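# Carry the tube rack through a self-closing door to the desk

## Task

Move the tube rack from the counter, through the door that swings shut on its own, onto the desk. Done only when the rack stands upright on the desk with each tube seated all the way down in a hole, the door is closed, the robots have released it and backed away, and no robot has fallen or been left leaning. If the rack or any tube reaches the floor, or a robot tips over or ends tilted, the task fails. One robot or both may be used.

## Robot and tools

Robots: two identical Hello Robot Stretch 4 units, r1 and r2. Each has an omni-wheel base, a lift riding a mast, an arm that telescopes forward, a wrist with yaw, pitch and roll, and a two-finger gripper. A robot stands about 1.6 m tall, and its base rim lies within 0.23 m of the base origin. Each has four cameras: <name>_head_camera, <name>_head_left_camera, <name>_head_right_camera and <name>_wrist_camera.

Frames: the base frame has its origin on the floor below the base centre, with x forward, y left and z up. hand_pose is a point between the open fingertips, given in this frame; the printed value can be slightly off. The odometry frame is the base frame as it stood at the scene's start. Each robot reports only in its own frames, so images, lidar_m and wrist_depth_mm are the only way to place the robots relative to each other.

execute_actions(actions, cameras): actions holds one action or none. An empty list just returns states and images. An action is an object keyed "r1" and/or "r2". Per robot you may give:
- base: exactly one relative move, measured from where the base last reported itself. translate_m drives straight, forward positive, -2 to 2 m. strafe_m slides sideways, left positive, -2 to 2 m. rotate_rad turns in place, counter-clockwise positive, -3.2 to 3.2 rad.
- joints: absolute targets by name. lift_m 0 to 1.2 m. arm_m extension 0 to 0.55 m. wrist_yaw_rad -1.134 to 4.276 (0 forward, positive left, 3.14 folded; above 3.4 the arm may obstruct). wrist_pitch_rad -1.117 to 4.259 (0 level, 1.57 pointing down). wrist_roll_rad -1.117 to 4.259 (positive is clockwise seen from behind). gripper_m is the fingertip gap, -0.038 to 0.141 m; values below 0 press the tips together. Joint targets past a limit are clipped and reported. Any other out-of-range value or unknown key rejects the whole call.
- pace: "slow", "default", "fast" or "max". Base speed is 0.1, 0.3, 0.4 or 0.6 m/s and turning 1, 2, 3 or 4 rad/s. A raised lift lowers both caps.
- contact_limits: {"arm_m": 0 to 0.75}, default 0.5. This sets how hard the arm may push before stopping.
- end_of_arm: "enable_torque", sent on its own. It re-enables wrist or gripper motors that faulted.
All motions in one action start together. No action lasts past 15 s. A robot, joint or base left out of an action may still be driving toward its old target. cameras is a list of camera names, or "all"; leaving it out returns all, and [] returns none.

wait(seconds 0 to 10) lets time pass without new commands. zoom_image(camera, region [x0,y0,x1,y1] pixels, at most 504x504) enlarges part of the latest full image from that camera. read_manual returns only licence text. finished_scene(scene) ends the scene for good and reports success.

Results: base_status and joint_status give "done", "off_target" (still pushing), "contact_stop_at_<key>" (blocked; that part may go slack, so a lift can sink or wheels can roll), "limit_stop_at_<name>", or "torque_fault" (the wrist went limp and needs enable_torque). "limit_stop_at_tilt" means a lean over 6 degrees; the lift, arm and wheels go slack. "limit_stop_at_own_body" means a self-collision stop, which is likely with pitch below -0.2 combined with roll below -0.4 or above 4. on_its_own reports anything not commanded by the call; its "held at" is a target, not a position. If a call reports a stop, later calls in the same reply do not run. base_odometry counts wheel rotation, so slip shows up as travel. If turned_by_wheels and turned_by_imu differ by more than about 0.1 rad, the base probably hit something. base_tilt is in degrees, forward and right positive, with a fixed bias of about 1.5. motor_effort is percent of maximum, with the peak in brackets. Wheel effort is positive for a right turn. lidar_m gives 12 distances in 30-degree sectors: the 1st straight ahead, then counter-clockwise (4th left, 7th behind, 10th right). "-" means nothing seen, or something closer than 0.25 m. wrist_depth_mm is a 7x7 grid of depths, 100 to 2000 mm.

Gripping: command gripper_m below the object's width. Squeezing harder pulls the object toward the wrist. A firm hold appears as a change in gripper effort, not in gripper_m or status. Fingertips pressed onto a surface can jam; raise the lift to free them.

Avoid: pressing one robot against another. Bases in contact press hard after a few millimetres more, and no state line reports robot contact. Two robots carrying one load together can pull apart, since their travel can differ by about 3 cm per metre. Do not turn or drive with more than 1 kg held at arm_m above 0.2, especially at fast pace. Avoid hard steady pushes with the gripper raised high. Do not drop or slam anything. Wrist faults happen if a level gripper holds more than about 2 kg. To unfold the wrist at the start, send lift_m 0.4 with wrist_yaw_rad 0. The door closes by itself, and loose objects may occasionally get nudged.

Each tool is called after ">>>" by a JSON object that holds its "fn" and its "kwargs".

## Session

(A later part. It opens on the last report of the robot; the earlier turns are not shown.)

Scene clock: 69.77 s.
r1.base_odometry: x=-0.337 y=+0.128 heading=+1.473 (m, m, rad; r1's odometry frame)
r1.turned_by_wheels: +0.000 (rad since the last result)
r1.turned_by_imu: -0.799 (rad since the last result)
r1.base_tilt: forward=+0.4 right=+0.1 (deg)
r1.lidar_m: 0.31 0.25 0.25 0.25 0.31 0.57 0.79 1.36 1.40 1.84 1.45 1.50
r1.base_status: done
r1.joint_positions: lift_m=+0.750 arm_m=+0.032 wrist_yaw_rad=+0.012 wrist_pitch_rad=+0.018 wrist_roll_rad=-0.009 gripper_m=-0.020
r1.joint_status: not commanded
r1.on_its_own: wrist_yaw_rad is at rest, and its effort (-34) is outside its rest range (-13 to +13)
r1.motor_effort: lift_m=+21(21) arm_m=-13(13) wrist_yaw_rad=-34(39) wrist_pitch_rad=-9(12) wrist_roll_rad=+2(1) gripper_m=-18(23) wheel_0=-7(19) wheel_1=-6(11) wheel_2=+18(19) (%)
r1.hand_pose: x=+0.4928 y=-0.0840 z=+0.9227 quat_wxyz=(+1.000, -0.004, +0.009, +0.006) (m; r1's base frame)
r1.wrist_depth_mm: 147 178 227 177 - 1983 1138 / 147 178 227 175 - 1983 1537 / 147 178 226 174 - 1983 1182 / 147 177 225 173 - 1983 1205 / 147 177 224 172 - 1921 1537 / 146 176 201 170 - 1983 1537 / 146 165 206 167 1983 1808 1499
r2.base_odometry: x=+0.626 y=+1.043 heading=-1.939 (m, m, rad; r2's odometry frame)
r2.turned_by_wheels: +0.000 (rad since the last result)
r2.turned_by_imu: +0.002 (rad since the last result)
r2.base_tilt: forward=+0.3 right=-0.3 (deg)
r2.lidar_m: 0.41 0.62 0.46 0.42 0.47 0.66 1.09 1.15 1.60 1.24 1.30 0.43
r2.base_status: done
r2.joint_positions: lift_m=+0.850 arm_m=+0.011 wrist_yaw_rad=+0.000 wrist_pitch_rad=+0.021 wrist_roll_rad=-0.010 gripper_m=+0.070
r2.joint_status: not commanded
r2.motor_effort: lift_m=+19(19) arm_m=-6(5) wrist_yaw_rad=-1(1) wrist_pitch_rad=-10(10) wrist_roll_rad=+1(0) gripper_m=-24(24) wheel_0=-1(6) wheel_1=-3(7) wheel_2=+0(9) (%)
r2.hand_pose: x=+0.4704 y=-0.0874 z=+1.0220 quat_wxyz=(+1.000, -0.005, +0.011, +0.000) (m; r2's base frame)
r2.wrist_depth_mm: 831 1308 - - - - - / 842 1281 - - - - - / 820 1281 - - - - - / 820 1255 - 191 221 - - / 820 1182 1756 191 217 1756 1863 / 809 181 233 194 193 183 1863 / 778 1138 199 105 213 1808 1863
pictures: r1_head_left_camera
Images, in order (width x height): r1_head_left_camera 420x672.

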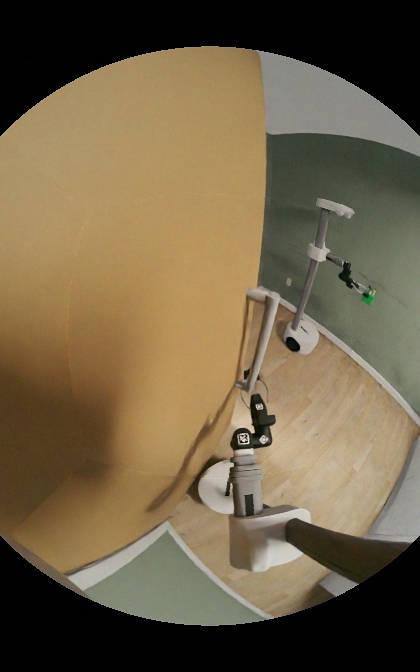

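>>> {"fn": "execute_actions", "kwargs": {"actions": [{"r1":{"base":{"strafe_m":-0.10},"joints":{"wrist_yaw_rad":0.22},"pace":"slow"},"r2":{"base":{"rotate_rad":-1.58},"pace":"slow"}}], "cameras": ["r1_head_left_camera","r1_wrist_camera","r2_head_camera"]}}

Scene clock: 79.80 s.
r1.base_odometry: x=-0.238 y=+0.118 heading=+1.476 (m, m, rad; r1's odometry frame)
r1.turned_by_wheels: +0.003 (rad since the last result)
r1.turned_by_imu: -0.034 (rad since the last result)
r1.base_tilt: forward=+0.2 right=+0.1 (deg)
r1.lidar_m: 0.42 0.29 0.27 0.28 0.40 0.64 0.85 1.30 1.32 1.74 1.98 1.27
r1.base_status: done
r1.joint_positions: lift_m=+0.750 arm_m=+0.031 wrist_yaw_rad=+0.248 wrist_pitch_rad=+0.016 wrist_roll_rad=-0.008 gripper_m=-0.020
r1.joint_status: wrist_yaw_rad off_target (ended at +0.248, target +0.220)
r1.on_its_own: wrist_yaw_rad is at rest, and its effort (-81) is outside its rest range (-13 to +13)
r1.motor_effort: lift_m=+21(21) arm_m=-5(13) wrist_yaw_rad=-81(82) wrist_pitch_rad=-2(10) wrist_roll_rad=+0(1) gripper_m=-16(22) wheel_0=+23(24) wheel_1=+1(21) wheel_2=+13(19) (%)
r1.hand_pose: x=+0.5028 y=-0.0139 z=+0.9233 quat_wxyz=(+0.992, -0.005, +0.008, +0.124) (m; r1's base frame)
r1.wrist_depth_mm: 175 202 224 1708 1863 - 1756 / 174 201 224 1756 1921 - 1756 / 173 201 221 1708 1863 - 1808 / 173 200 221 1708 1863 - 878 / 173 199 220 1708 1863 - 1756 / 172 193 171 189 1808 1983 1756 / 171 189 170 163 173 1983 1808
r2.base_odometry: x=+0.626 y=+1.043 heading=+2.764 (m, m, rad; r2's odometry frame)
r2.turned_by_wheels: -1.579 (rad since the last result)
r2.turned_by_imu: -1.597 (rad since the last result)
r2.base_tilt: forward=+0.3 right=-0.2 (deg)
r2.lidar_m: 0.43 1.26 2.06 1.72 0.63 0.45 0.43 0.46 0.64 1.09 1.14 0.43
r2.base_status: done
r2.joint_positions: lift_m=+0.850 arm_m=+0.011 wrist_yaw_rad=+0.000 wrist_pitch_rad=+0.021 wrist_roll_rad=-0.010 gripper_m=+0.070
r2.joint_status: not commanded
r2.motor_effort: lift_m=+19(19) arm_m=-6(6) wrist_yaw_rad=-1(1) wrist_pitch_rad=-13(10) wrist_roll_rad=+1(1) gripper_m=-24(28) wheel_0=+2(5) wheel_1=+1(8) wheel_2=+3(4) (%)
r2.hand_pose: x=+0.4704 y=-0.0874 z=+1.0220 quat_wxyz=(+1.000, -0.005, +0.011, +0.000) (m; r2's base frame)
r2.wrist_depth_mm: 1205 1618 - - 1921 1863 1366 / 1808 1756 - - 1863 1863 1336 / 1808 1397 - - 1863 1921 1366 / 1205 1366 - 190 1863 1863 1366 / 1863 1008 991 191 218 1921 1366 / 1808 181 225 195 193 184 1397 / 1863 1863 199 105 213 1921 1366
pictures: r1_head_left_camera, r1_wrist_camera, r2_head_camera
Images, in order (width x height): r1_head_left_camera 420x672, r1_wrist_camera 616x392, r2_head_camera 420x560.

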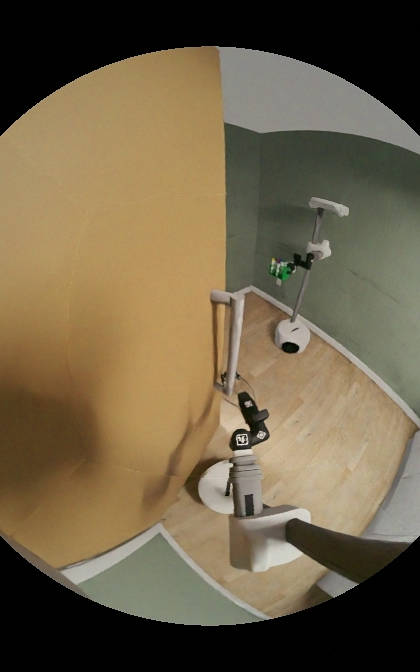

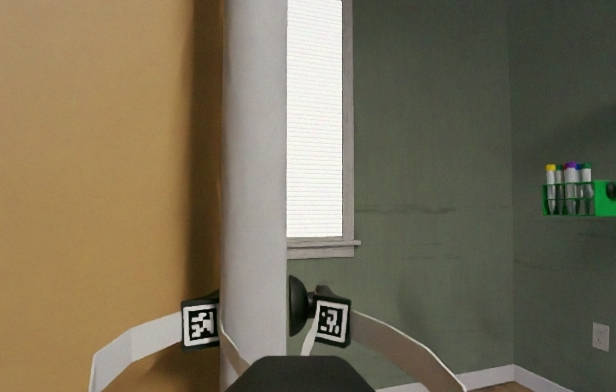

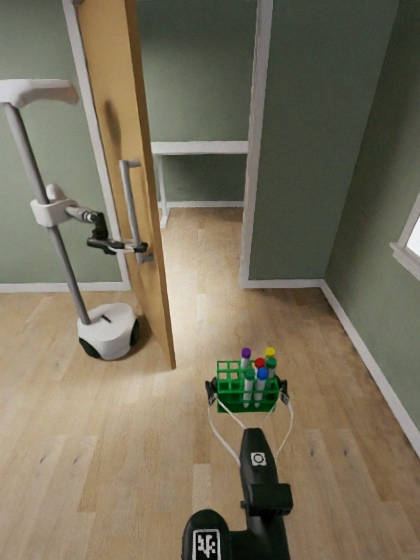

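>>> {"fn": "execute_actions", "kwargs": {"actions": [{"r1":{"joints":{"wrist_yaw_rad":0.33},"pace":"slow"}}]}}

Scene clock: 87.83 s.
r1.base_odometry: x=-0.237 y=+0.118 heading=+1.475 (m, m, rad; r1's odometry frame)
r1.turned_by_wheels: -0.001 (rad since the last result)
r1.turned_by_imu: +0.000 (rad since the last result)
r1.base_tilt: forward=+0.4 right=+0.1 (deg)
r1.lidar_m: 0.42 0.31 0.28 0.29 0.42 0.65 0.83 1.31 1.33 1.74 1.97 1.22
r1.base_status: not commanded
r1.joint_positions: lift_m=+0.750 arm_m=+0.031 wrist_yaw_rad=+0.352 wrist_pitch_rad=+0.017 wrist_roll_rad=-0.008 gripper_m=-0.020
r1.joint_status: wrist_yaw_rad off_target (ended at +0.352, target +0.330)
r1.on_its_own: wrist_yaw_rad is at rest, and its effort (-63) is outside its rest range (-13 to +13)
r1.motor_effort: lift_m=+21(21) arm_m=-3(5) wrist_yaw_rad=-63(83) wrist_pitch_rad=-4(3) wrist_roll_rad=+0(0) gripper_m=-12(17) wheel_0=+17(23) wheel_1=+1(1) wheel_2=+9(13) (%)
r1.hand_pose: x=+0.5024 y=+0.0173 z=+0.9231 quat_wxyz=(+0.985, -0.006, +0.008, +0.175) (m; r1's base frame)
r1.wrist_depth_mm: 175 200 229 175 1808 1863 1921 / 175 199 229 174 1756 1863 1921 / 175 198 228 174 1808 1863 1921 / 174 198 227 172 1756 1863 1983 / 173 197 225 171 1756 1863 1921 / 172 196 185 170 1708 1808 1921 / 171 184 218 163 174 1808 1921
r2.base_odometry: x=+0.626 y=+1.043 heading=+2.764 (m, m, rad; r2's odometry frame)
r2.turned_by_wheels: +0.000 (rad since the last result)
r2.turned_by_imu: +0.001 (rad since the last result)
r2.base_tilt: forward=+0.3 right=-0.2 (deg)
r2.lidar_m: 0.42 1.31 2.09 1.72 0.63 0.46 0.44 0.46 0.63 1.09 1.13 0.43
r2.base_status: not commanded
r2.joint_positions: lift_m=+0.850 arm_m=+0.011 wrist_yaw_rad=+0.000 wrist_pitch_rad=+0.021 wrist_roll_rad=-0.010 gripper_m=+0.070
r2.joint_status: not commanded
r2.motor_effort: lift_m=+19(19) arm_m=-6(6) wrist_yaw_rad=-1(1) wrist_pitch_rad=-9(8) wrist_roll_rad=+1(1) gripper_m=-25(25) wheel_0=+3(2) wheel_1=+2(2) wheel_2=+3(3) (%)
r2.hand_pose: x=+0.4704 y=-0.0874 z=+1.0220 quat_wxyz=(+1.000, -0.005, +0.011, +0.000) (m; r2's base frame)
r2.wrist_depth_mm: 1205 1661 - - 1863 1921 1336 / 1808 1756 - - 1921 1921 1366 / 1863 1756 - - 1863 1921 1336 / 1229 1808 - 191 1921 1921 1397 / 1808 1060 1008 192 217 1863 1366 / 1808 181 226 195 193 184 1366 / 1863 1808 198 105 213 1921 1366
pictures: r1_head_camera, r1_head_left_camera, r1_head_right_camera, r1_wrist_camera, r2_head_camera, r2_head_left_camera, r2_head_right_camera, r2_wrist_camera
Images, in order (width x height): r1_head_camera 420x560, r1_head_left_camera 420x672, r1_head_right_camera 420x672, r1_wrist_camera 616x392, r2_head_camera 420x560, r2_head_left_camera 420x672, r2_head_right_camera 420x672, r2_wrist_camera 616x392.

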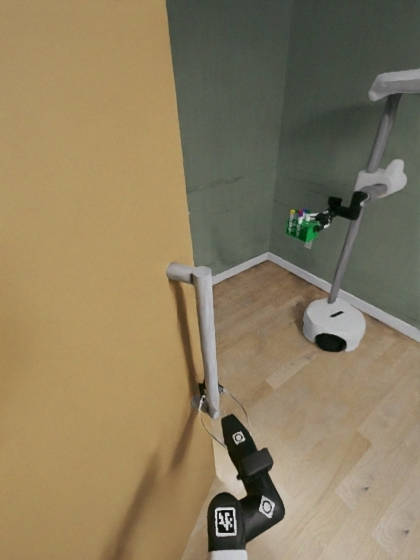

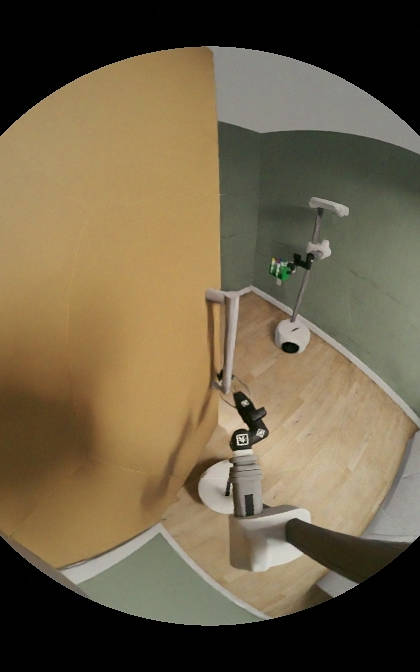

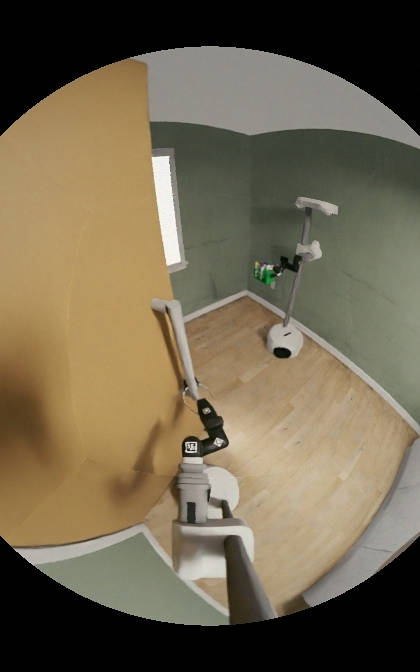

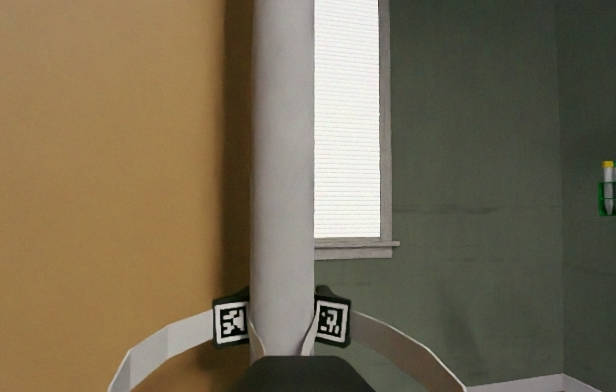

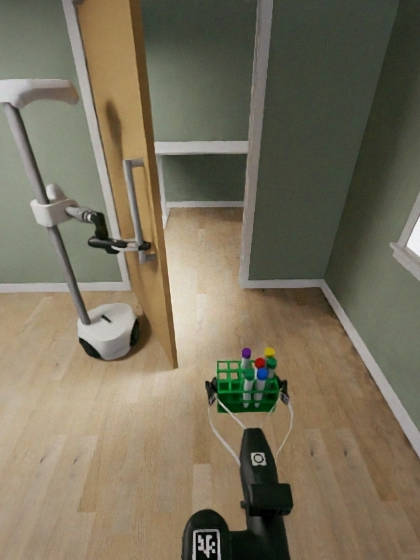

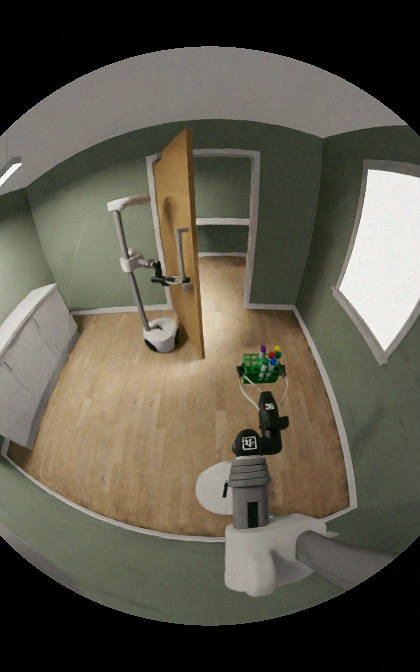

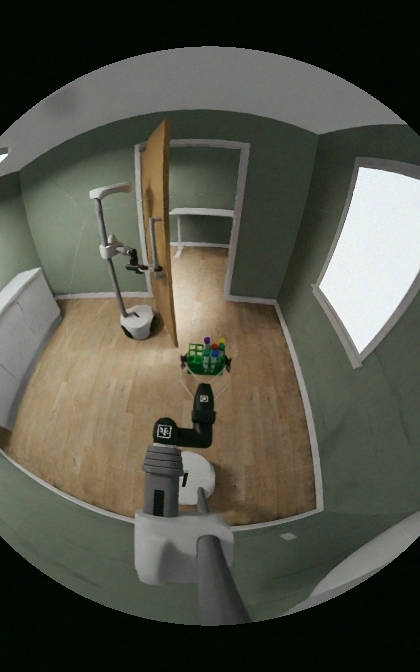

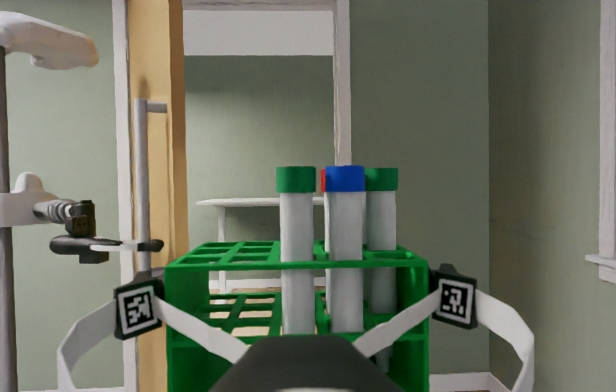

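>>> {"fn": "execute_actions", "kwargs": {"actions": [{"r1":{"base":{"strafe_m":-0.05},"joints":{"wrist_yaw_rad":0.53},"pace":"slow"},"r2":{"base":{"strafe_m":-0.14}}}], "cameras": ["r2_head_camera","r1_head_camera"]}}

Scene clock: 96.77 s.
r1.base_odometry: x=-0.188 y=+0.114 heading=+1.477 (m, m, rad; r1's odometry frame)
r1.turned_by_wheels: +0.002 (rad since the last result)
r1.turned_by_imu: -0.010 (rad since the last result)
r1.base_tilt: forward=+0.3 right=+0.1 (deg)
r1.lidar_m: 0.42 0.33 0.30 0.31 0.47 0.68 0.91 1.31 1.31 1.69 1.92 1.34
r1.base_status: done
r1.joint_positions: lift_m=+0.750 arm_m=+0.031 wrist_yaw_rad=+0.549 wrist_pitch_rad=+0.017 wrist_roll_rad=-0.008 gripper_m=-0.020
r1.joint_status: all done
r1.on_its_own: wrist_yaw_rad is at rest, and its effort (-55) is outside its rest range (-13 to +13)
r1.motor_effort: lift_m=+21(21) arm_m=-3(4) wrist_yaw_rad=-55(59) wrist_pitch_rad=-2(7) wrist_roll_rad=+0(0) gripper_m=-16(19) wheel_0=+15(20) wheel_1=-1(12) wheel_2=+11(10) (%)
r1.hand_pose: x=+0.4932 y=+0.0759 z=+0.9231 quat_wxyz=(+0.963, -0.006, +0.007, +0.271) (m; r1's base frame)
r1.wrist_depth_mm: 190 211 236 173 1661 1661 1708 / 190 209 235 171 1661 1661 1708 / 189 209 233 171 1661 1618 1708 / 189 208 229 169 1618 1661 1661 / 187 206 227 169 1576 1618 1661 / 187 205 185 167 1618 1618 1618 / 186 198 221 164 1618 1618 1661
r2.base_odometry: x=+0.678 y=+1.173 heading=+2.764 (m, m, rad; r2's odometry frame)
r2.turned_by_wheels: +0.000 (rad since the last result)
r2.turned_by_imu: +0.001 (rad since the last result)
r2.base_tilt: forward=+0.3 right=-0.4 (deg)
r2.lidar_m: 0.42 1.30 2.22 1.72 0.62 0.46 0.44 0.47 0.65 0.94 1.00 0.44
r2.base_status: done
r2.joint_positions: lift_m=+0.850 arm_m=+0.011 wrist_yaw_rad=+0.000 wrist_pitch_rad=+0.021 wrist_roll_rad=-0.010 gripper_m=+0.070
r2.joint_status: not commanded
r2.motor_effort: lift_m=+19(19) arm_m=-6(6) wrist_yaw_rad=-1(0) wrist_pitch_rad=-8(9) wrist_roll_rad=+1(0) gripper_m=-25(23) wheel_0=-1(9) wheel_1=+0(10) wheel_2=+0(5) (%)
r2.hand_pose: x=+0.4704 y=-0.0874 z=+1.0220 quat_wxyz=(+1.000, -0.005, +0.011, +0.000) (m; r2's base frame)
r2.wrist_depth_mm: 1756 1863 - 1921 1863 1661 1160 / 1808 - - 1808 1863 1618 1205 / 1756 - - 1863 1921 1756 1182 / 1808 - - 191 222 1708 1182 / 1808 991 - 191 218 1708 1182 / 1808 181 226 194 194 183 1229 / 1863 1863 198 105 213 1708 1229
pictures: r1_head_camera, r2_head_camera
Images, in order (width x height): r1_head_camera 420x560, r2_head_camera 420x560.

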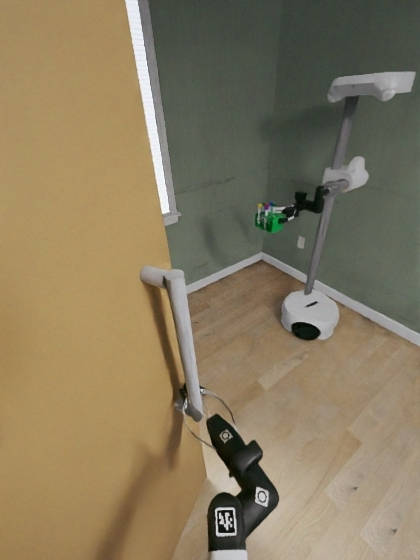

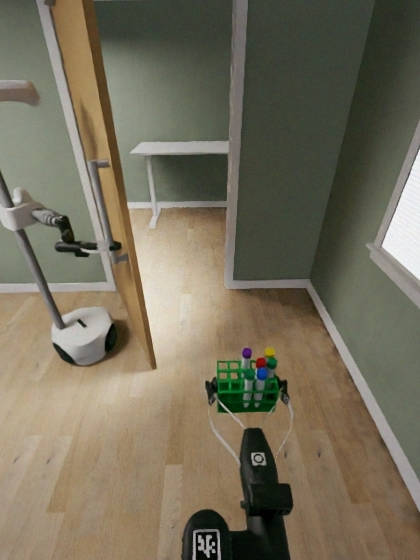

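>>> {"fn": "execute_actions", "kwargs": {"actions": [{"r1":{"base":{"strafe_m":-0.08},"joints":{"wrist_yaw_rad":0.75},"pace":"slow"},"r2":{"base":{"translate_m":1.3}}}], "cameras": ["r2_head_camera","r2_head_left_camera","r1_head_camera"]}}

Scene clock: 104.97 s.
r1.base_odometry: x=-0.109 y=+0.106 heading=+1.480 (m, m, rad; r1's odometry frame)
r1.turned_by_wheels: +0.003 (rad since the last result)
r1.turned_by_imu: -0.041 (rad since the last result)
r1.base_tilt: forward=+0.3 right=+0.1 (deg)
r1.lidar_m: 0.44 0.39 0.31 0.38 0.50 0.72 0.93 1.24 1.26 1.63 1.88 1.91
r1.base_status: done
r1.joint_positions: lift_m=+0.750 arm_m=+0.031 wrist_yaw_rad=+0.777 wrist_pitch_rad=+0.017 wrist_roll_rad=-0.008 gripper_m=-0.020
r1.joint_status: wrist_yaw_rad off_target (ended at +0.777, target +0.750)
r1.on_its_own: wrist_yaw_rad is at rest, and its effort (-76) is outside its rest range (-13 to +13)
r1.motor_effort: lift_m=+21(21) arm_m=-4(4) wrist_yaw_rad=-76(76) wrist_pitch_rad=-2(5) wrist_roll_rad=+0(0) gripper_m=-16(16) wheel_0=+21(21) wheel_1=+1(18) wheel_2=+12(10) (%)
r1.hand_pose: x=+0.4686 y=+0.1398 z=+0.9232 quat_wxyz=(+0.926, -0.007, +0.006, +0.379) (m; r1's base frame)
r1.wrist_depth_mm: 213 228 239 183 732 1537 1464 / 213 225 236 181 609 1576 1464 / 212 225 235 180 585 1537 1499 / 211 224 234 179 715 1537 1464 / 210 222 233 178 723 1464 1464 / 209 220 178 177 707 1499 1464 / 208 214 229 163 174 1537 1464
r2.base_odometry: x=-0.531 y=+1.652 heading=+2.765 (m, m, rad; r2's odometry frame)
r2.turned_by_wheels: +0.000 (rad since the last result)
r2.turned_by_imu: -0.001 (rad since the last result)
r2.base_tilt: forward=+0.4 right=-0.2 (deg)
r2.lidar_m: 0.43 0.93 0.42 0.34 2.25 1.82 1.73 1.40 0.98 0.92 1.01 0.43
r2.base_status: done
r2.joint_positions: lift_m=+0.850 arm_m=+0.011 wrist_yaw_rad=+0.000 wrist_pitch_rad=+0.021 wrist_roll_rad=-0.010 gripper_m=+0.070
r2.joint_status: not commanded
r2.motor_effort: lift_m=+19(19) arm_m=-6(6) wrist_yaw_rad=-2(2) wrist_pitch_rad=-9(11) wrist_roll_rad=+0(1) gripper_m=-26(26) wheel_0=+1(3) wheel_1=+3(6) wheel_2=+2(9) (%)
r2.hand_pose: x=+0.4704 y=-0.0874 z=+1.0220 quat_wxyz=(+1.000, -0.005, +0.011, +0.000) (m; r2's base frame)
r2.wrist_depth_mm: - - - - 621 634 640 / - - - - 634 640 647 / - - - - 627 640 640 / - - - 192 615 640 647 / - - - 191 219 640 647 / - 181 233 194 192 183 654 / - - 199 105 213 640 661
pictures: r1_head_camera, r2_head_camera, r2_head_left_camera
Images, in order (width x height): r1_head_camera 420x560, r2_head_camera 420x560, r2_head_left_camera 420x672.

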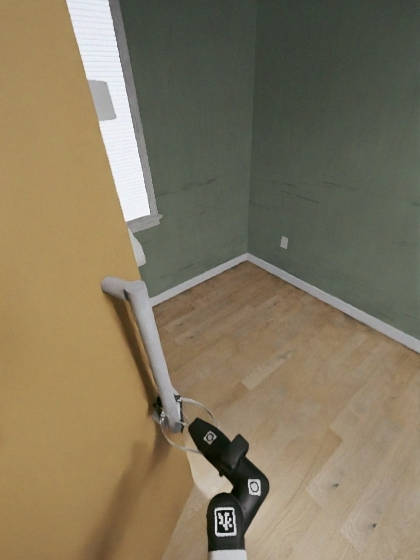

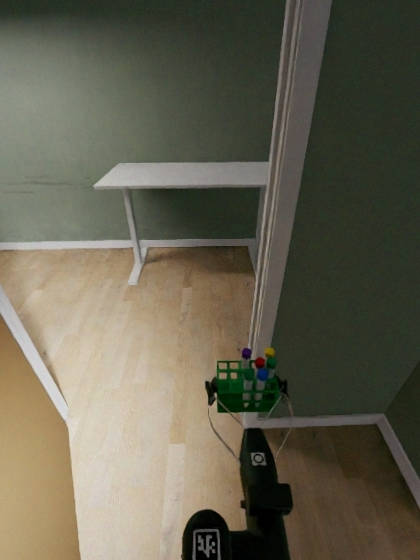

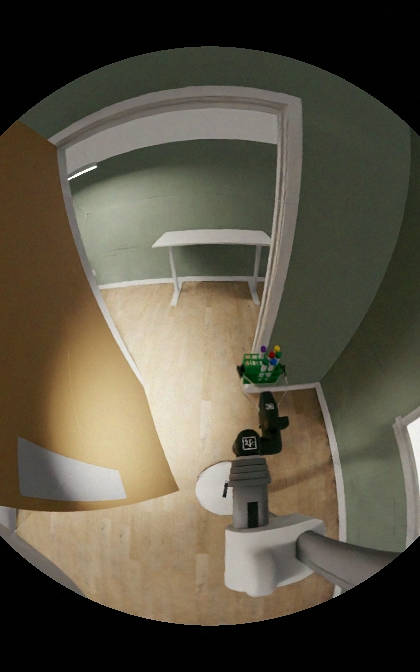

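>>> {"fn": "execute_actions", "kwargs": {"actions": [{"r1":{"base":{"translate_m":-0.03},"pace":"slow"},"r2":{"base":{"rotate_rad":0.28},"pace":"slow"}}], "cameras": ["r2_head_left_camera"]}}

>>> {"fn": "execute_actions", "kwargs": {"actions": [{"r2":{"base":{"translate_m":1.3},"joints":{"lift_m":0.9}}}], "cameras": ["r2_head_left_camera","r2_head_camera"]}}

Scene clock: 110.47 s.
r1.base_odometry: x=-0.112 y=+0.077 heading=+1.480 (m, m, rad; r1's odometry frame)
r1.turned_by_wheels: +0.000 (rad since the last result)
r1.turned_by_imu: +0.015 (rad since the last result)
r1.base_tilt: forward=+0.4 right=+0.2 (deg)
r1.lidar_m: 0.41 0.38 0.34 0.38 0.54 0.71 0.91 1.24 1.27 1.62 1.88 1.92
r1.base_status: done
r1.joint_positions: lift_m=+0.750 arm_m=+0.031 wrist_yaw_rad=+0.754 wrist_pitch_rad=+0.017 wrist_roll_rad=-0.008 gripper_m=-0.020
r1.joint_status: not commanded
r1.on_its_own: wrist_yaw_rad moved -0.023 to your old target +0.750
r1.motor_effort: lift_m=+21(21) arm_m=-4(4) wrist_yaw_rad=-11(77) wrist_pitch_rad=-6(5) wrist_roll_rad=+0(0) gripper_m=-14(18) wheel_0=+0(17) wheel_1=-8(9) wheel_2=+14(17) (%)
r1.hand_pose: x=+0.4717 y=+0.1337 z=+0.9231 quat_wxyz=(+0.930, -0.007, +0.006, +0.368) (m; r1's base frame)
r1.wrist_depth_mm: 211 225 240 176 1661 1576 1537 / 211 224 239 175 676 1618 1576 / 210 223 238 174 640 1576 1537 / 209 221 236 172 1618 1537 1499 / 208 220 236 171 1576 1499 1499 / 206 219 228 170 1576 1537 1464 / 206 213 229 165 262 1537 1499
r2.base_odometry: x=-0.531 y=+1.652 heading=+3.044 (m, m, rad; r2's odometry frame)
r2.turned_by_wheels: +0.279 (rad since the last result)
r2.turned_by_imu: +0.283 (rad since the last result)
r2.base_tilt: forward=+0.3 right=-0.3 (deg)
r2.lidar_m: 0.42 0.56 0.37 0.35 2.01 1.74 1.74 1.08 0.93 0.93 0.98 0.44
r2.base_status: done
r2.joint_positions: lift_m=+0.850 arm_m=+0.011 wrist_yaw_rad=+0.000 wrist_pitch_rad=+0.021 wrist_roll_rad=-0.010 gripper_m=+0.070
r2.joint_status: not commanded
r2.motor_effort: lift_m=+19(19) arm_m=-6(5) wrist_yaw_rad=-2(1) wrist_pitch_rad=-8(9) wrist_roll_rad=+0(1) gripper_m=-24(25) wheel_0=-2(6) wheel_1=-3(6) wheel_2=-3(6) (%)
r2.hand_pose: x=+0.4704 y=-0.0874 z=+1.0220 quat_wxyz=(+1.000, -0.005, +0.011, +0.000) (m; r2's base frame)
r2.wrist_depth_mm: - - - - - - 530 / - - - - - - 530 / - - - - - - 530 / - - - 193 222 - 530 / - - - 192 219 - 535 / - 181 233 196 193 184 539 / 878 - 199 105 213 - 539
pictures: r2_head_left_camera
Images, in order (width x height): r2_head_left_camera 420x672.

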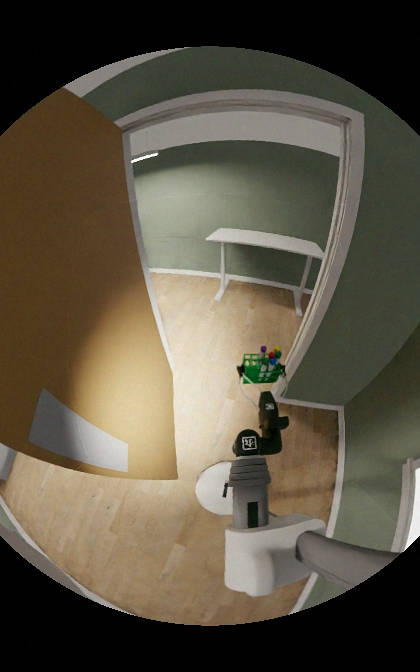

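Scene clock: 116.30 s.
r1.base_odometry: x=-0.112 y=+0.077 heading=+1.480 (m, m, rad; r1's odometry frame)
r1.turned_by_wheels: +0.000 (rad since the last result)
r1.turned_by_imu: +0.000 (rad since the last result)
r1.base_tilt: forward=+0.3 right=+0.0 (deg)
r1.lidar_m: 0.42 0.36 0.36 0.37 0.53 0.72 0.92 1.25 1.26 1.59 1.88 1.93
r1.base_status: not commanded
r1.joint_positions: lift_m=+0.750 arm_m=+0.031 wrist_yaw_rad=+0.754 wrist_pitch_rad=+0.017 wrist_roll_rad=-0.008 gripper_m=-0.020
r1.joint_status: not commanded
r1.motor_effort: lift_m=+21(21) arm_m=-4(4) wrist_yaw_rad=-11(11) wrist_pitch_rad=-3(5) wrist_roll_rad=+0(0) gripper_m=-15(14) wheel_0=+0(0) wheel_1=-8(8) wheel_2=+14(14) (%)
r1.hand_pose: x=+0.4717 y=+0.1337 z=+0.9231 quat_wxyz=(+0.930, -0.007, +0.006, +0.368) (m; r1's base frame)
r1.wrist_depth_mm: 211 224 240 176 1618 1576 1537 / 211 224 239 175 1618 1576 1537 / 210 222 237 173 1576 1576 1537 / 209 221 236 172 1618 1537 1499 / 208 220 236 171 1537 1537 1499 / 207 220 228 170 1618 1537 1499 / 206 214 229 165 262 1537 1499
r2.base_odometry: x=-1.825 y=+1.778 heading=+3.044 (m, m, rad; r2's odometry frame)
r2.turned_by_wheels: +0.000 (rad since the last result)
r2.turned_by_imu: -0.001 (rad since the last result)
r2.base_tilt: forward=+0.4 right=-0.3 (deg)
r2.lidar_m: 0.42 2.05 2.41 0.51 0.52 0.64 2.62 0.61 0.62 1.34 1.11 0.95
r2.base_status: done
r2.joint_positions: lift_m=+0.900 arm_m=+0.011 wrist_yaw_rad=+0.000 wrist_pitch_rad=+0.021 wrist_roll_rad=-0.010 gripper_m=+0.070
r2.joint_status: all done
r2.motor_effort: lift_m=+18(19) arm_m=-6(6) wrist_yaw_rad=-1(0) wrist_pitch_rad=-9(12) wrist_roll_rad=+1(0) gripper_m=-24(27) wheel_0=+1(5) wheel_1=+1(6) wheel_2=-1(10) (%)
r2.hand_pose: x=+0.4704 y=-0.0874 z=+1.0721 quat_wxyz=(+1.000, -0.005, +0.011, +0.000) (m; r2's base frame)
r2.wrist_depth_mm: 1756 1618 1576 1499 1464 1336 1281 / 1756 1661 1576 1499 1430 1366 1281 / 1756 1661 1576 1499 1430 1366 1308 / 1756 1708 1576 191 1366 1366 1308 / 1808 1708 778 191 219 976 976 / 1756 181 233 195 193 184 1308 / 1863 1708 199 105 213 1397 1308
pictures: r2_head_camera, r2_head_left_camera
Images, in order (width x height): r2_head_camera 420x560, r2_head_left_camera 420x672.

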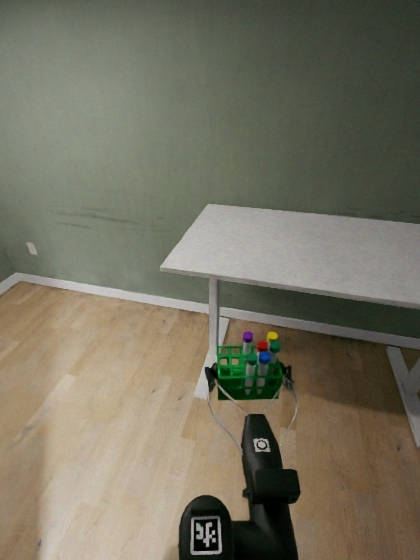

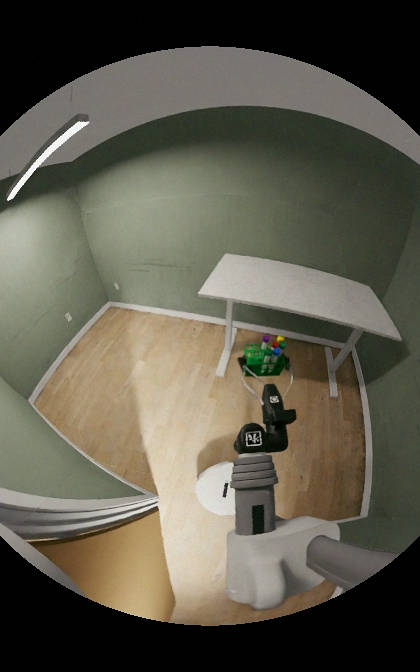

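>>> {"fn": "execute_actions", "kwargs": {"actions": [{"r1":{"base":{"rotate_rad":0.2},"joints":{"arm_m":0.14,"wrist_yaw_rad":0.77},"pace":"slow"},"r2":{"base":{"rotate_rad":-0.4},"pace":"slow"}}], "cameras": ["r2_wrist_camera","r2_head_camera","r1_head_left_camera"]}}

Scene clock: 134.70 s.
r1.base_odometry: x=-0.112 y=+0.077 heading=+1.683 (m, m, rad; r1's odometry frame)
r1.turned_by_wheels: +0.203 (rad since the last result)
r1.turned_by_imu: +0.141 (rad since the last result)
r1.base_tilt: forward=+0.4 right=+0.2 (deg)
r1.lidar_m: 0.53 0.42 0.40 0.42 0.58 0.71 0.99 1.27 1.34 1.84 1.91 2.01
r1.base_status: done
r1.joint_positions: lift_m=+0.750 arm_m=+0.139 wrist_yaw_rad=+0.791 wrist_pitch_rad=+0.016 wrist_roll_rad=-0.008 gripper_m=-0.020
r1.joint_status: wrist_yaw_rad off_target (ended at +0.791, target +0.770); the others done
r1.on_its_own: wrist_yaw_rad is at rest, and its effort (-62) is outside its rest range (-13 to +13)
r1.motor_effort: lift_m=+21(21) arm_m=+6(10) wrist_yaw_rad=-62(81) wrist_pitch_rad=-2(6) wrist_roll_rad=-1(1) gripper_m=-17(17) wheel_0=+19(19) wheel_1=+6(11) wheel_2=+8(10) (%)
r1.hand_pose: x=+0.5748 y=+0.1437 z=+0.9234 quat_wxyz=(+0.923, -0.007, +0.006, +0.385) (m; r1's base frame)
r1.wrist_depth_mm: 216 229 241 174 1430 1366 1281 / 215 227 239 173 1464 1336 1281 / 214 225 238 172 1464 1336 1255 / 213 225 236 171 1430 1336 1229 / 211 224 236 170 1397 1366 1229 / 211 222 184 169 1430 1336 1281 / 210 216 231 165 258 1308 1255
r2.base_odometry: x=-1.825 y=+1.778 heading=+2.645 (m, m, rad; r2's odometry frame)
r2.turned_by_wheels: -0.400 (rad since the last result)
r2.turned_by_imu: -0.403 (rad since the last result)
r2.base_tilt: forward=+0.3 right=-0.3 (deg)
r2.lidar_m: 0.42 0.96 2.23 1.80 0.51 0.53 0.63 2.15 0.62 0.67 1.35 1.06
r2.base_status: done
r2.joint_positions: lift_m=+0.900 arm_m=+0.011 wrist_yaw_rad=+0.000 wrist_pitch_rad=+0.021 wrist_roll_rad=-0.010 gripper_m=+0.070
r2.joint_status: not commanded
r2.motor_effort: lift_m=+18(19) arm_m=-6(6) wrist_yaw_rad=-1(1) wrist_pitch_rad=-12(10) wrist_roll_rad=+0(1) gripper_m=-24(23) wheel_0=+1(4) wheel_1=+1(5) wheel_2=+3(7) (%)
r2.hand_pose: x=+0.4704 y=-0.0874 z=+1.0721 quat_wxyz=(+1.000, -0.005, +0.011, +0.000) (m; r2's base frame)
r2.wrist_depth_mm: 1336 1430 1464 1537 1537 1618 1397 / 1366 1366 1430 1537 1618 1661 1397 / 1366 1397 1464 1499 1576 1661 1430 / 1366 1397 1464 192 1618 1661 1464 / 1098 1060 778 193 220 976 1255 / 991 181 233 194 193 183 1430 / 1366 1430 199 105 213 1255 1430
pictures: r1_head_left_camera, r2_head_camera, r2_wrist_camera
Images, in order (width x height): r1_head_left_camera 420x672, r2_head_camera 420x560, r2_wrist_camera 616x392.

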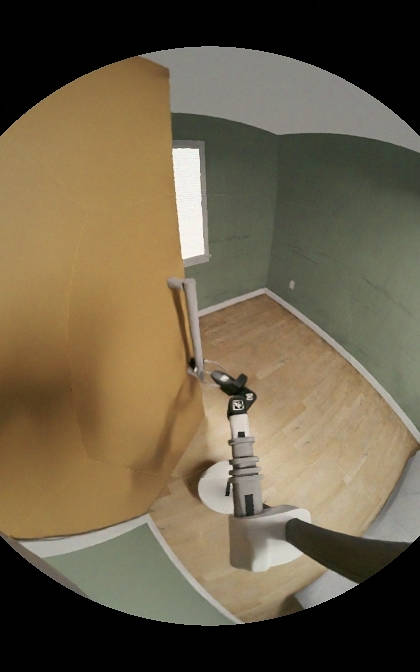

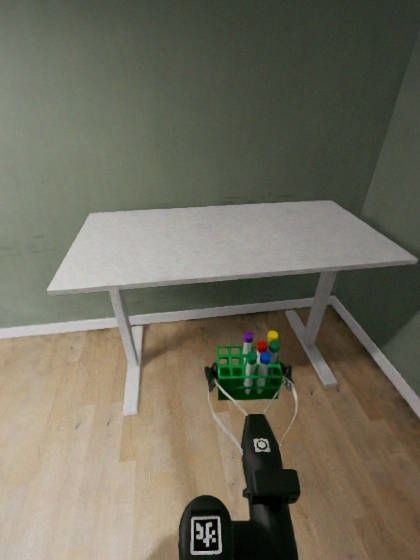

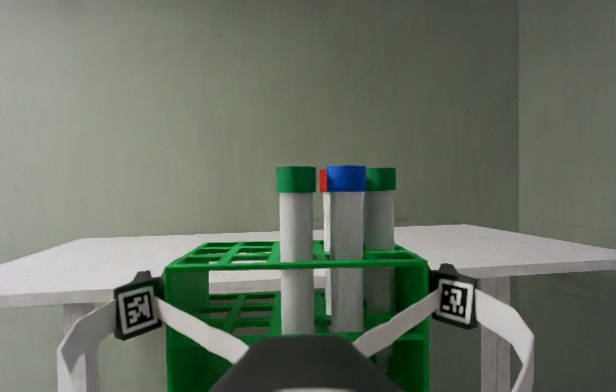

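>>> {"fn": "execute_actions", "kwargs": {"actions": [{"r1":{"base":{"strafe_m":0.125},"joints":{"arm_m":0.2,"wrist_yaw_rad":0.92},"pace":"slow"},"r2":{"base":{"translate_m":0.3},"joints":{"arm_m":0.42}}}], "cameras": ["r2_wrist_camera","r2_head_camera","r1_head_left_camera"]}}

Scene clock: 141.00 s.
r1.base_odometry: x=-0.236 y=+0.063 heading=+1.683 (m, m, rad; r1's odometry frame)
r1.turned_by_wheels: +0.000 (rad since the last result)
r1.turned_by_imu: -0.009 (rad since the last result)
r1.base_tilt: forward=+0.3 right=+0.1 (deg)
r1.lidar_m: 0.57 0.40 0.36 0.36 0.44 0.59 0.81 1.34 1.42 1.96 2.03 2.13
r1.base_status: done
r1.joint_positions: lift_m=+0.750 arm_m=+0.201 wrist_yaw_rad=+0.912 wrist_pitch_rad=+0.017 wrist_roll_rad=-0.009 gripper_m=-0.020
r1.joint_status: all done
r1.on_its_own: wrist_yaw_rad is at rest, and its effort (+23) is outside its rest range (-13 to +13)
r1.motor_effort: lift_m=+21(21) arm_m=-4(7) wrist_yaw_rad=+23(59) wrist_pitch_rad=-4(5) wrist_roll_rad=+3(1) gripper_m=-17(18) wheel_0=-3(19) wheel_1=-4(9) wheel_2=+8(8) (%)
r1.hand_pose: x=+0.6173 y=+0.1746 z=+0.9232 quat_wxyz=(+0.898, -0.008, +0.006, +0.440) (m; r1's base frame)
r1.wrist_depth_mm: 203 218 235 175 1308 1229 1160 / 202 216 234 174 1336 1255 1118 / 201 216 232 172 1308 1255 1138 / 200 214 232 171 1308 1229 1118 / 200 213 230 170 1308 1205 1118 / 199 212 224 169 260 1229 1138 / 198 206 220 153 264 1182 1118
r2.base_odometry: x=-2.088 y=+1.921 heading=+2.645 (m, m, rad; r2's odometry frame)
r2.turned_by_wheels: +0.000 (rad since the last result)
r2.turned_by_imu: +0.000 (rad since the last result)
r2.base_tilt: forward=+0.4 right=-0.3 (deg)
r2.lidar_m: 0.65 0.65 1.86 2.43 0.90 0.72 0.84 0.89 0.78 1.29 1.08 0.71
r2.base_status: done
r2.joint_positions: lift_m=+0.900 arm_m=+0.419 wrist_yaw_rad=+0.000 wrist_pitch_rad=+0.021 wrist_roll_rad=-0.010 gripper_m=+0.070
r2.joint_status: all done
r2.motor_effort: lift_m=+18(19) arm_m=+6(7) wrist_yaw_rad=-1(3) wrist_pitch_rad=-11(10) wrist_roll_rad=+0(1) gripper_m=-24(25) wheel_0=+2(6) wheel_1=+3(7) wheel_2=+0(8) (%)
r2.hand_pose: x=+0.8783 y=-0.0874 z=+1.0721 quat_wxyz=(+1.000, -0.005, +0.010, +0.000) (m; r2's base frame)
r2.wrist_depth_mm: 750 768 798 831 866 878 931 / 741 768 809 831 866 917 946 / 741 778 809 831 866 904 946 / 750 778 809 193 878 904 946 / 759 778 750 193 220 904 946 / 569 181 232 195 194 184 530 / 366 364 198 105 212 375 373
pictures: r1_head_left_camera, r2_head_camera, r2_wrist_camera
Images, in order (width x height): r1_head_left_camera 420x672, r2_head_camera 420x560, r2_wrist_camera 616x392.

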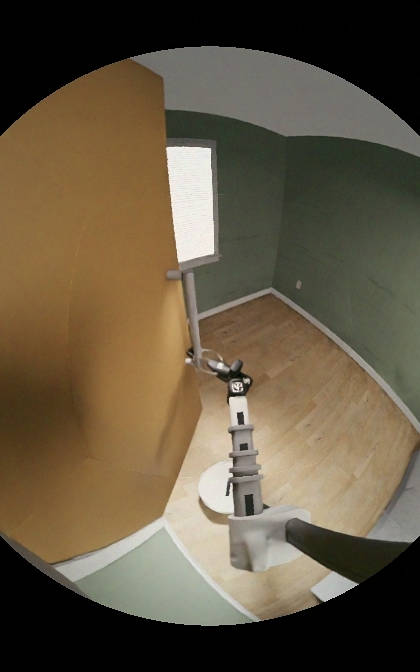

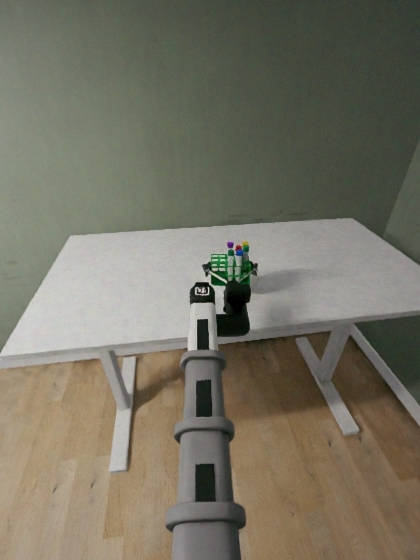

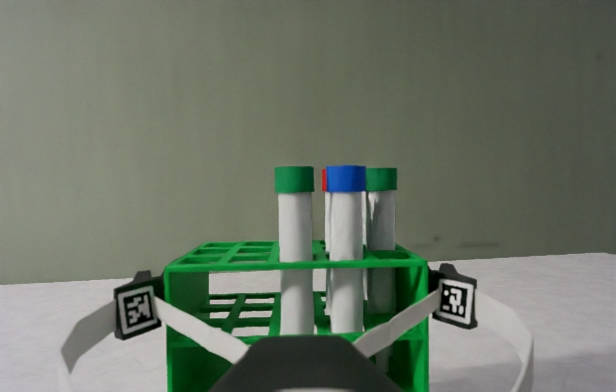

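>>> {"fn": "execute_actions", "kwargs": {"actions": [{"r1":{"base":{"rotate_rad":0.25},"joints":{"arm_m":0.3,"wrist_yaw_rad":0.97},"pace":"slow"},"r2":{"joints":{"lift_m":0.84},"pace":"slow"}}], "cameras": ["r2_wrist_camera","r1_head_left_camera"]}}

Scene clock: 147.07 s.
r1.base_odometry: x=-0.236 y=+0.063 heading=+1.936 (m, m, rad; r1's odometry frame)
r1.turned_by_wheels: +0.253 (rad since the last result)
r1.turned_by_imu: +0.213 (rad since the last result)
r1.base_tilt: forward=+0.4 right=+0.1 (deg)
r1.lidar_m: 0.65 0.46 0.38 0.36 0.46 0.60 1.02 1.42 1.59 2.09 2.07 1.95
r1.base_status: done
r1.joint_positions: lift_m=+0.750 arm_m=+0.299 wrist_yaw_rad=+0.986 wrist_pitch_rad=+0.016 wrist_roll_rad=-0.008 gripper_m=-0.020
r1.joint_status: all done
r1.on_its_own: wrist_yaw_rad is at rest, and its effort (-47) is outside its rest range (-13 to +13)
r1.motor_effort: lift_m=+21(21) arm_m=+5(9) wrist_yaw_rad=-47(67) wrist_pitch_rad=-1(2) wrist_roll_rad=-1(2) gripper_m=-15(17) wheel_0=+21(24) wheel_1=+8(18) wheel_2=+13(16) (%)
r1.hand_pose: x=+0.7021 y=+0.1924 z=+0.9235 quat_wxyz=(+0.881, -0.007, +0.005, +0.473) (m; r1's base frame)
r1.wrist_depth_mm: 211 225 241 175 1281 1098 960 / 211 224 239 174 1255 1098 960 / 210 223 238 173 1255 1098 946 / 208 222 237 171 1255 1098 946 / 207 220 236 170 1229 1078 946 / 206 219 215 169 1205 1060 946 / 205 212 229 154 260 1042 931
r2.base_odometry: x=-2.088 y=+1.921 heading=+2.645 (m, m, rad; r2's odometry frame)
r2.turned_by_wheels: +0.000 (rad since the last result)
r2.turned_by_imu: +0.001 (rad since the last result)
r2.base_tilt: forward=+0.4 right=-0.2 (deg)
r2.lidar_m: 0.65 0.67 1.87 2.44 0.91 0.70 0.79 0.88 0.77 1.28 1.08 0.71
r2.base_status: not commanded
r2.joint_positions: lift_m=+0.840 arm_m=+0.419 wrist_yaw_rad=+0.000 wrist_pitch_rad=+0.021 wrist_roll_rad=-0.010 gripper_m=+0.070
r2.joint_status: all done
r2.motor_effort: lift_m=+16(24) arm_m=+6(5) wrist_yaw_rad=-1(1) wrist_pitch_rad=-11(10) wrist_roll_rad=+1(0) gripper_m=-25(27) wheel_0=+1(2) wheel_1=+2(2) wheel_2=+0(0) (%)
r2.hand_pose: x=+0.8783 y=-0.0874 z=+1.0123 quat_wxyz=(+1.000, -0.005, +0.010, +0.000) (m; r2's base frame)
r2.wrist_depth_mm: 741 778 798 820 866 904 931 / 750 768 798 842 866 904 946 / 741 768 798 842 878 904 931 / 750 798 820 191 878 904 946 / 715 691 512 191 219 640 627 / 379 181 232 194 193 184 355 / 244 244 199 105 212 250 249
pictures: r1_head_left_camera, r2_wrist_camera
Images, in order (width x height): r1_head_left_camera 420x672, r2_wrist_camera 616x392.

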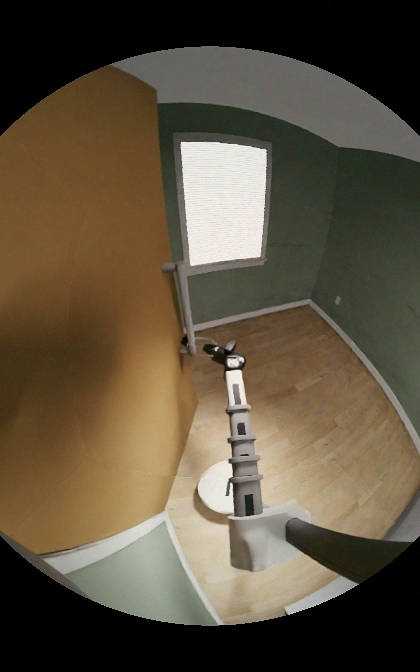

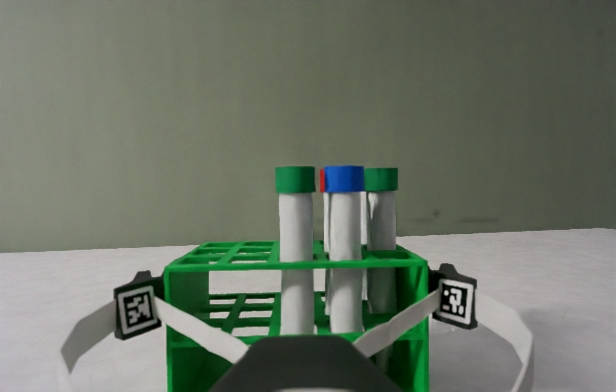

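>>> {"fn": "execute_actions", "kwargs": {"actions": [{"r1":{"base":{"rotate_rad":0.27},"joints":{"arm_m":0.375,"wrist_yaw_rad":1.02},"pace":"slow"},"r2":{"joints":{"lift_m":0.833},"pace":"slow"}}], "cameras": ["r2_wrist_camera","r1_head_left_camera"]}}

Scene clock: 154.20 s.
r1.base_odometry: x=-0.236 y=+0.063 heading=+2.209 (m, m, rad; r1's odometry frame)
r1.turned_by_wheels: +0.273 (rad since the last result)
r1.turned_by_imu: +0.380 (rad since the last result)
r1.base_tilt: forward=+0.4 right=+0.0 (deg)
r1.lidar_m: 0.70 0.48 0.40 0.39 0.49 0.72 1.57 1.64 2.15 2.13 2.06 1.58
r1.base_status: done
r1.joint_positions: lift_m=+0.750 arm_m=+0.374 wrist_yaw_rad=+1.039 wrist_pitch_rad=+0.016 wrist_roll_rad=-0.008 gripper_m=-0.020
r1.joint_status: all done
r1.on_its_own: wrist_yaw_rad is at rest, and its effort (-55) is outside its rest range (-13 to +13)
r1.motor_effort: lift_m=+21(21) arm_m=+7(9) wrist_yaw_rad=-55(71) wrist_pitch_rad=-1(2) wrist_roll_rad=+0(1) gripper_m=-16(18) wheel_0=+21(23) wheel_1=+10(18) wheel_2=+10(12) (%)
r1.hand_pose: x=+0.7664 y=+0.2043 z=+0.9234 quat_wxyz=(+0.868, -0.008, +0.005, +0.496) (m; r1's base frame)
r1.wrist_depth_mm: 218 229 243 173 500 574 661 / 216 229 243 172 496 569 654 / 216 227 240 171 492 559 647 / 215 225 239 170 492 559 627 / 214 224 237 169 488 549 634 / 212 224 189 167 484 554 627 / 211 218 231 164 181 549 627
r2.base_odometry: x=-2.088 y=+1.921 heading=+2.645 (m, m, rad; r2's odometry frame)
r2.turned_by_wheels: +0.000 (rad since the last result)
r2.turned_by_imu: +0.001 (rad since the last result)
r2.base_tilt: forward=+0.4 right=-0.3 (deg)
r2.lidar_m: 0.64 0.66 1.87 2.43 0.89 0.71 0.68 0.75 0.76 1.28 1.08 0.71
r2.base_status: not commanded
r2.joint_positions: lift_m=+0.833 arm_m=+0.419 wrist_yaw_rad=+0.000 wrist_pitch_rad=+0.019 wrist_roll_rad=-0.010 gripper_m=+0.070
r2.joint_status: all done
r2.motor_effort: lift_m=+15(15) arm_m=+6(5) wrist_yaw_rad=-2(2) wrist_pitch_rad=-1(10) wrist_roll_rad=+0(1) gripper_m=-25(25) wheel_0=+2(2) wheel_1=+3(2) wheel_2=+0(0) (%)
r2.hand_pose: x=+0.8783 y=-0.0874 z=+1.0060 quat_wxyz=(+1.000, -0.005, +0.009, +0.000) (m; r2's base frame)
r2.wrist_depth_mm: 741 759 798 842 878 891 931 / 741 768 809 842 866 891 946 / 750 778 809 831 891 917 946 / 750 768 798 191 866 917 960 / 707 683 263 191 218 621 615 / 368 181 227 195 194 183 342 / 236 233 199 105 213 238 237
pictures: r1_head_left_camera, r2_wrist_camera
Images, in order (width x height): r1_head_left_camera 420x672, r2_wrist_camera 616x392.

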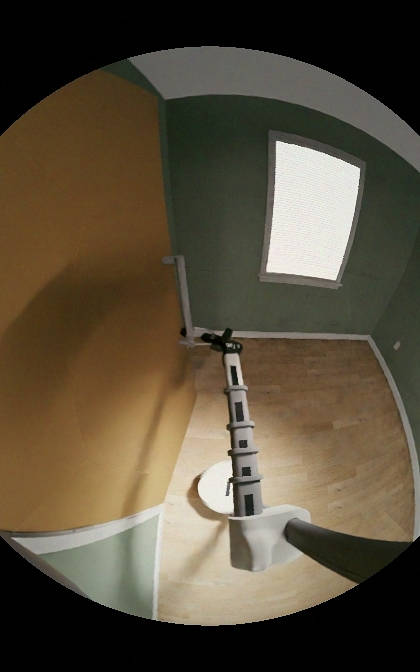

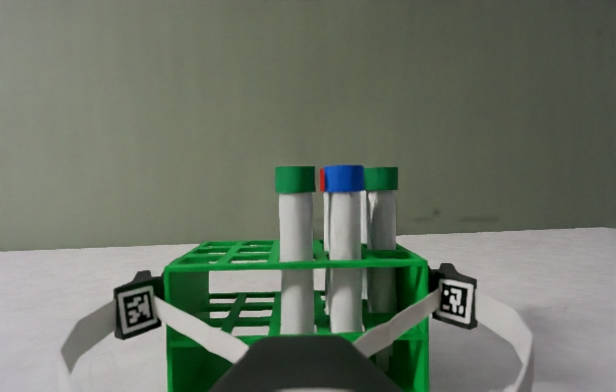

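>>> {"fn": "execute_actions", "kwargs": {"actions": [{"r1":{"base":{"rotate_rad":0.19},"joints":{"arm_m":0.42,"wrist_yaw_rad":1.07},"pace":"slow"},"r2":{"joints":{"gripper_m":0.141}}}], "cameras": ["r2_wrist_camera","r1_head_left_camera","r1_wrist_camera"]}}

Scene clock: 157.87 s.
r1.base_odometry: x=-0.237 y=+0.063 heading=+2.401 (m, m, rad; r1's odometry frame)
r1.turned_by_wheels: +0.192 (rad since the last result)
r1.turned_by_imu: +0.194 (rad since the last result)
r1.base_tilt: forward=+0.3 right=+0.0 (deg)
r1.lidar_m: 0.75 0.53 0.45 0.45 0.51 1.01 1.60 1.88 2.13 2.13 1.73 1.53
r1.base_status: done
r1.joint_positions: lift_m=+0.750 arm_m=+0.420 wrist_yaw_rad=+1.070 wrist_pitch_rad=+0.018 wrist_roll_rad=-0.008 gripper_m=-0.020
r1.joint_status: all done
r1.motor_effort: lift_m=+21(21) arm_m=+0(5) wrist_yaw_rad=+0(72) wrist_pitch_rad=-6(5) wrist_roll_rad=+1(0) gripper_m=-16(18) wheel_0=+10(22) wheel_1=-1(14) wheel_2=+11(20) (%)
r1.hand_pose: x=+0.8061 y=+0.2110 z=+0.9229 quat_wxyz=(+0.860, -0.008, +0.005, +0.510) (m; r1's base frame)
r1.wrist_depth_mm: 224 233 243 174 277 306 319 / 223 232 242 173 274 303 319 / 222 230 241 172 272 301 317 / 221 230 239 170 262 297 314 / 220 229 238 170 259 296 312 / 218 228 232 168 257 294 309 / 217 224 232 165 256 294 307
r2.base_odometry: x=-2.088 y=+1.921 heading=+2.645 (m, m, rad; r2's odometry frame)
r2.turned_by_wheels: +0.000 (rad since the last result)
r2.turned_by_imu: +0.000 (rad since the last result)
r2.base_tilt: forward=+0.3 right=-0.4 (deg)
r2.lidar_m: 0.66 0.67 1.86 2.44 0.90 0.67 0.63 0.63 0.75 1.29 1.08 0.71
r2.base_status: not commanded
r2.joint_positions: lift_m=+0.833 arm_m=+0.419 wrist_yaw_rad=+0.000 wrist_pitch_rad=+0.019 wrist_roll_rad=-0.010 gripper_m=+0.141
r2.joint_status: all done
r2.motor_effort: lift_m=+15(15) arm_m=+6(6) wrist_yaw_rad=-1(1) wrist_pitch_rad=-3(4) wrist_roll_rad=+0(0) gripper_m=+0(24) wheel_0=+2(2) wheel_1=+3(3) wheel_2=+0(0) (%)
r2.hand_pose: x=+0.8783 y=-0.0874 z=+1.0059 quat_wxyz=(+1.000, -0.005, +0.010, +0.000) (m; r2's base frame)
r2.wrist_depth_mm: 741 768 798 820 866 904 931 / 741 778 798 842 866 904 946 / 741 778 798 831 866 904 931 / 750 778 809 209 878 904 946 / 691 676 484 210 236 615 603 / 364 201 201 210 206 291 338 / 248 244 224 105 236 224 236
pictures: r1_head_left_camera, r1_wrist_camera, r2_wrist_camera
Images, in order (width x height): r1_head_left_camera 420x672, r1_wrist_camera 616x392, r2_wrist_camera 616x392.

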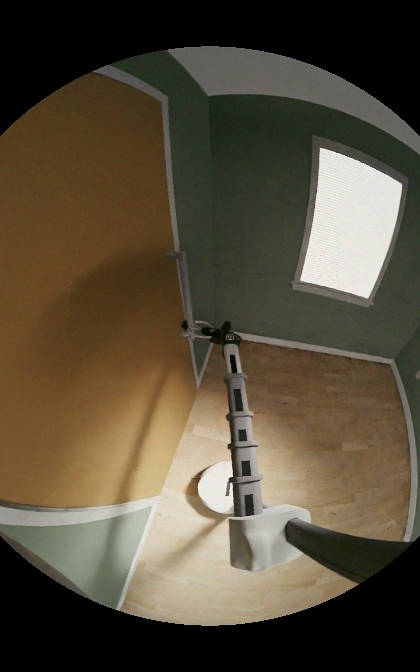

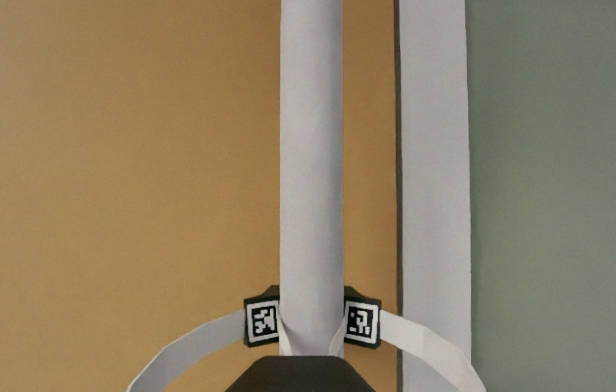

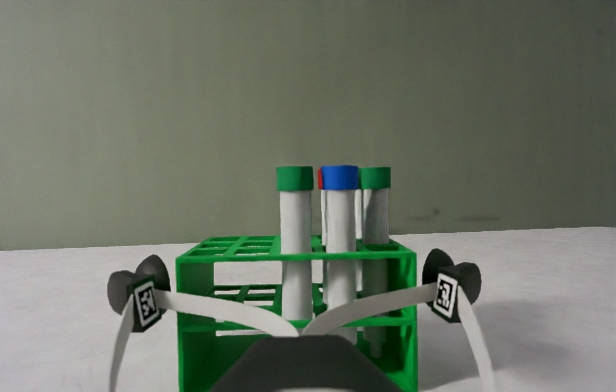

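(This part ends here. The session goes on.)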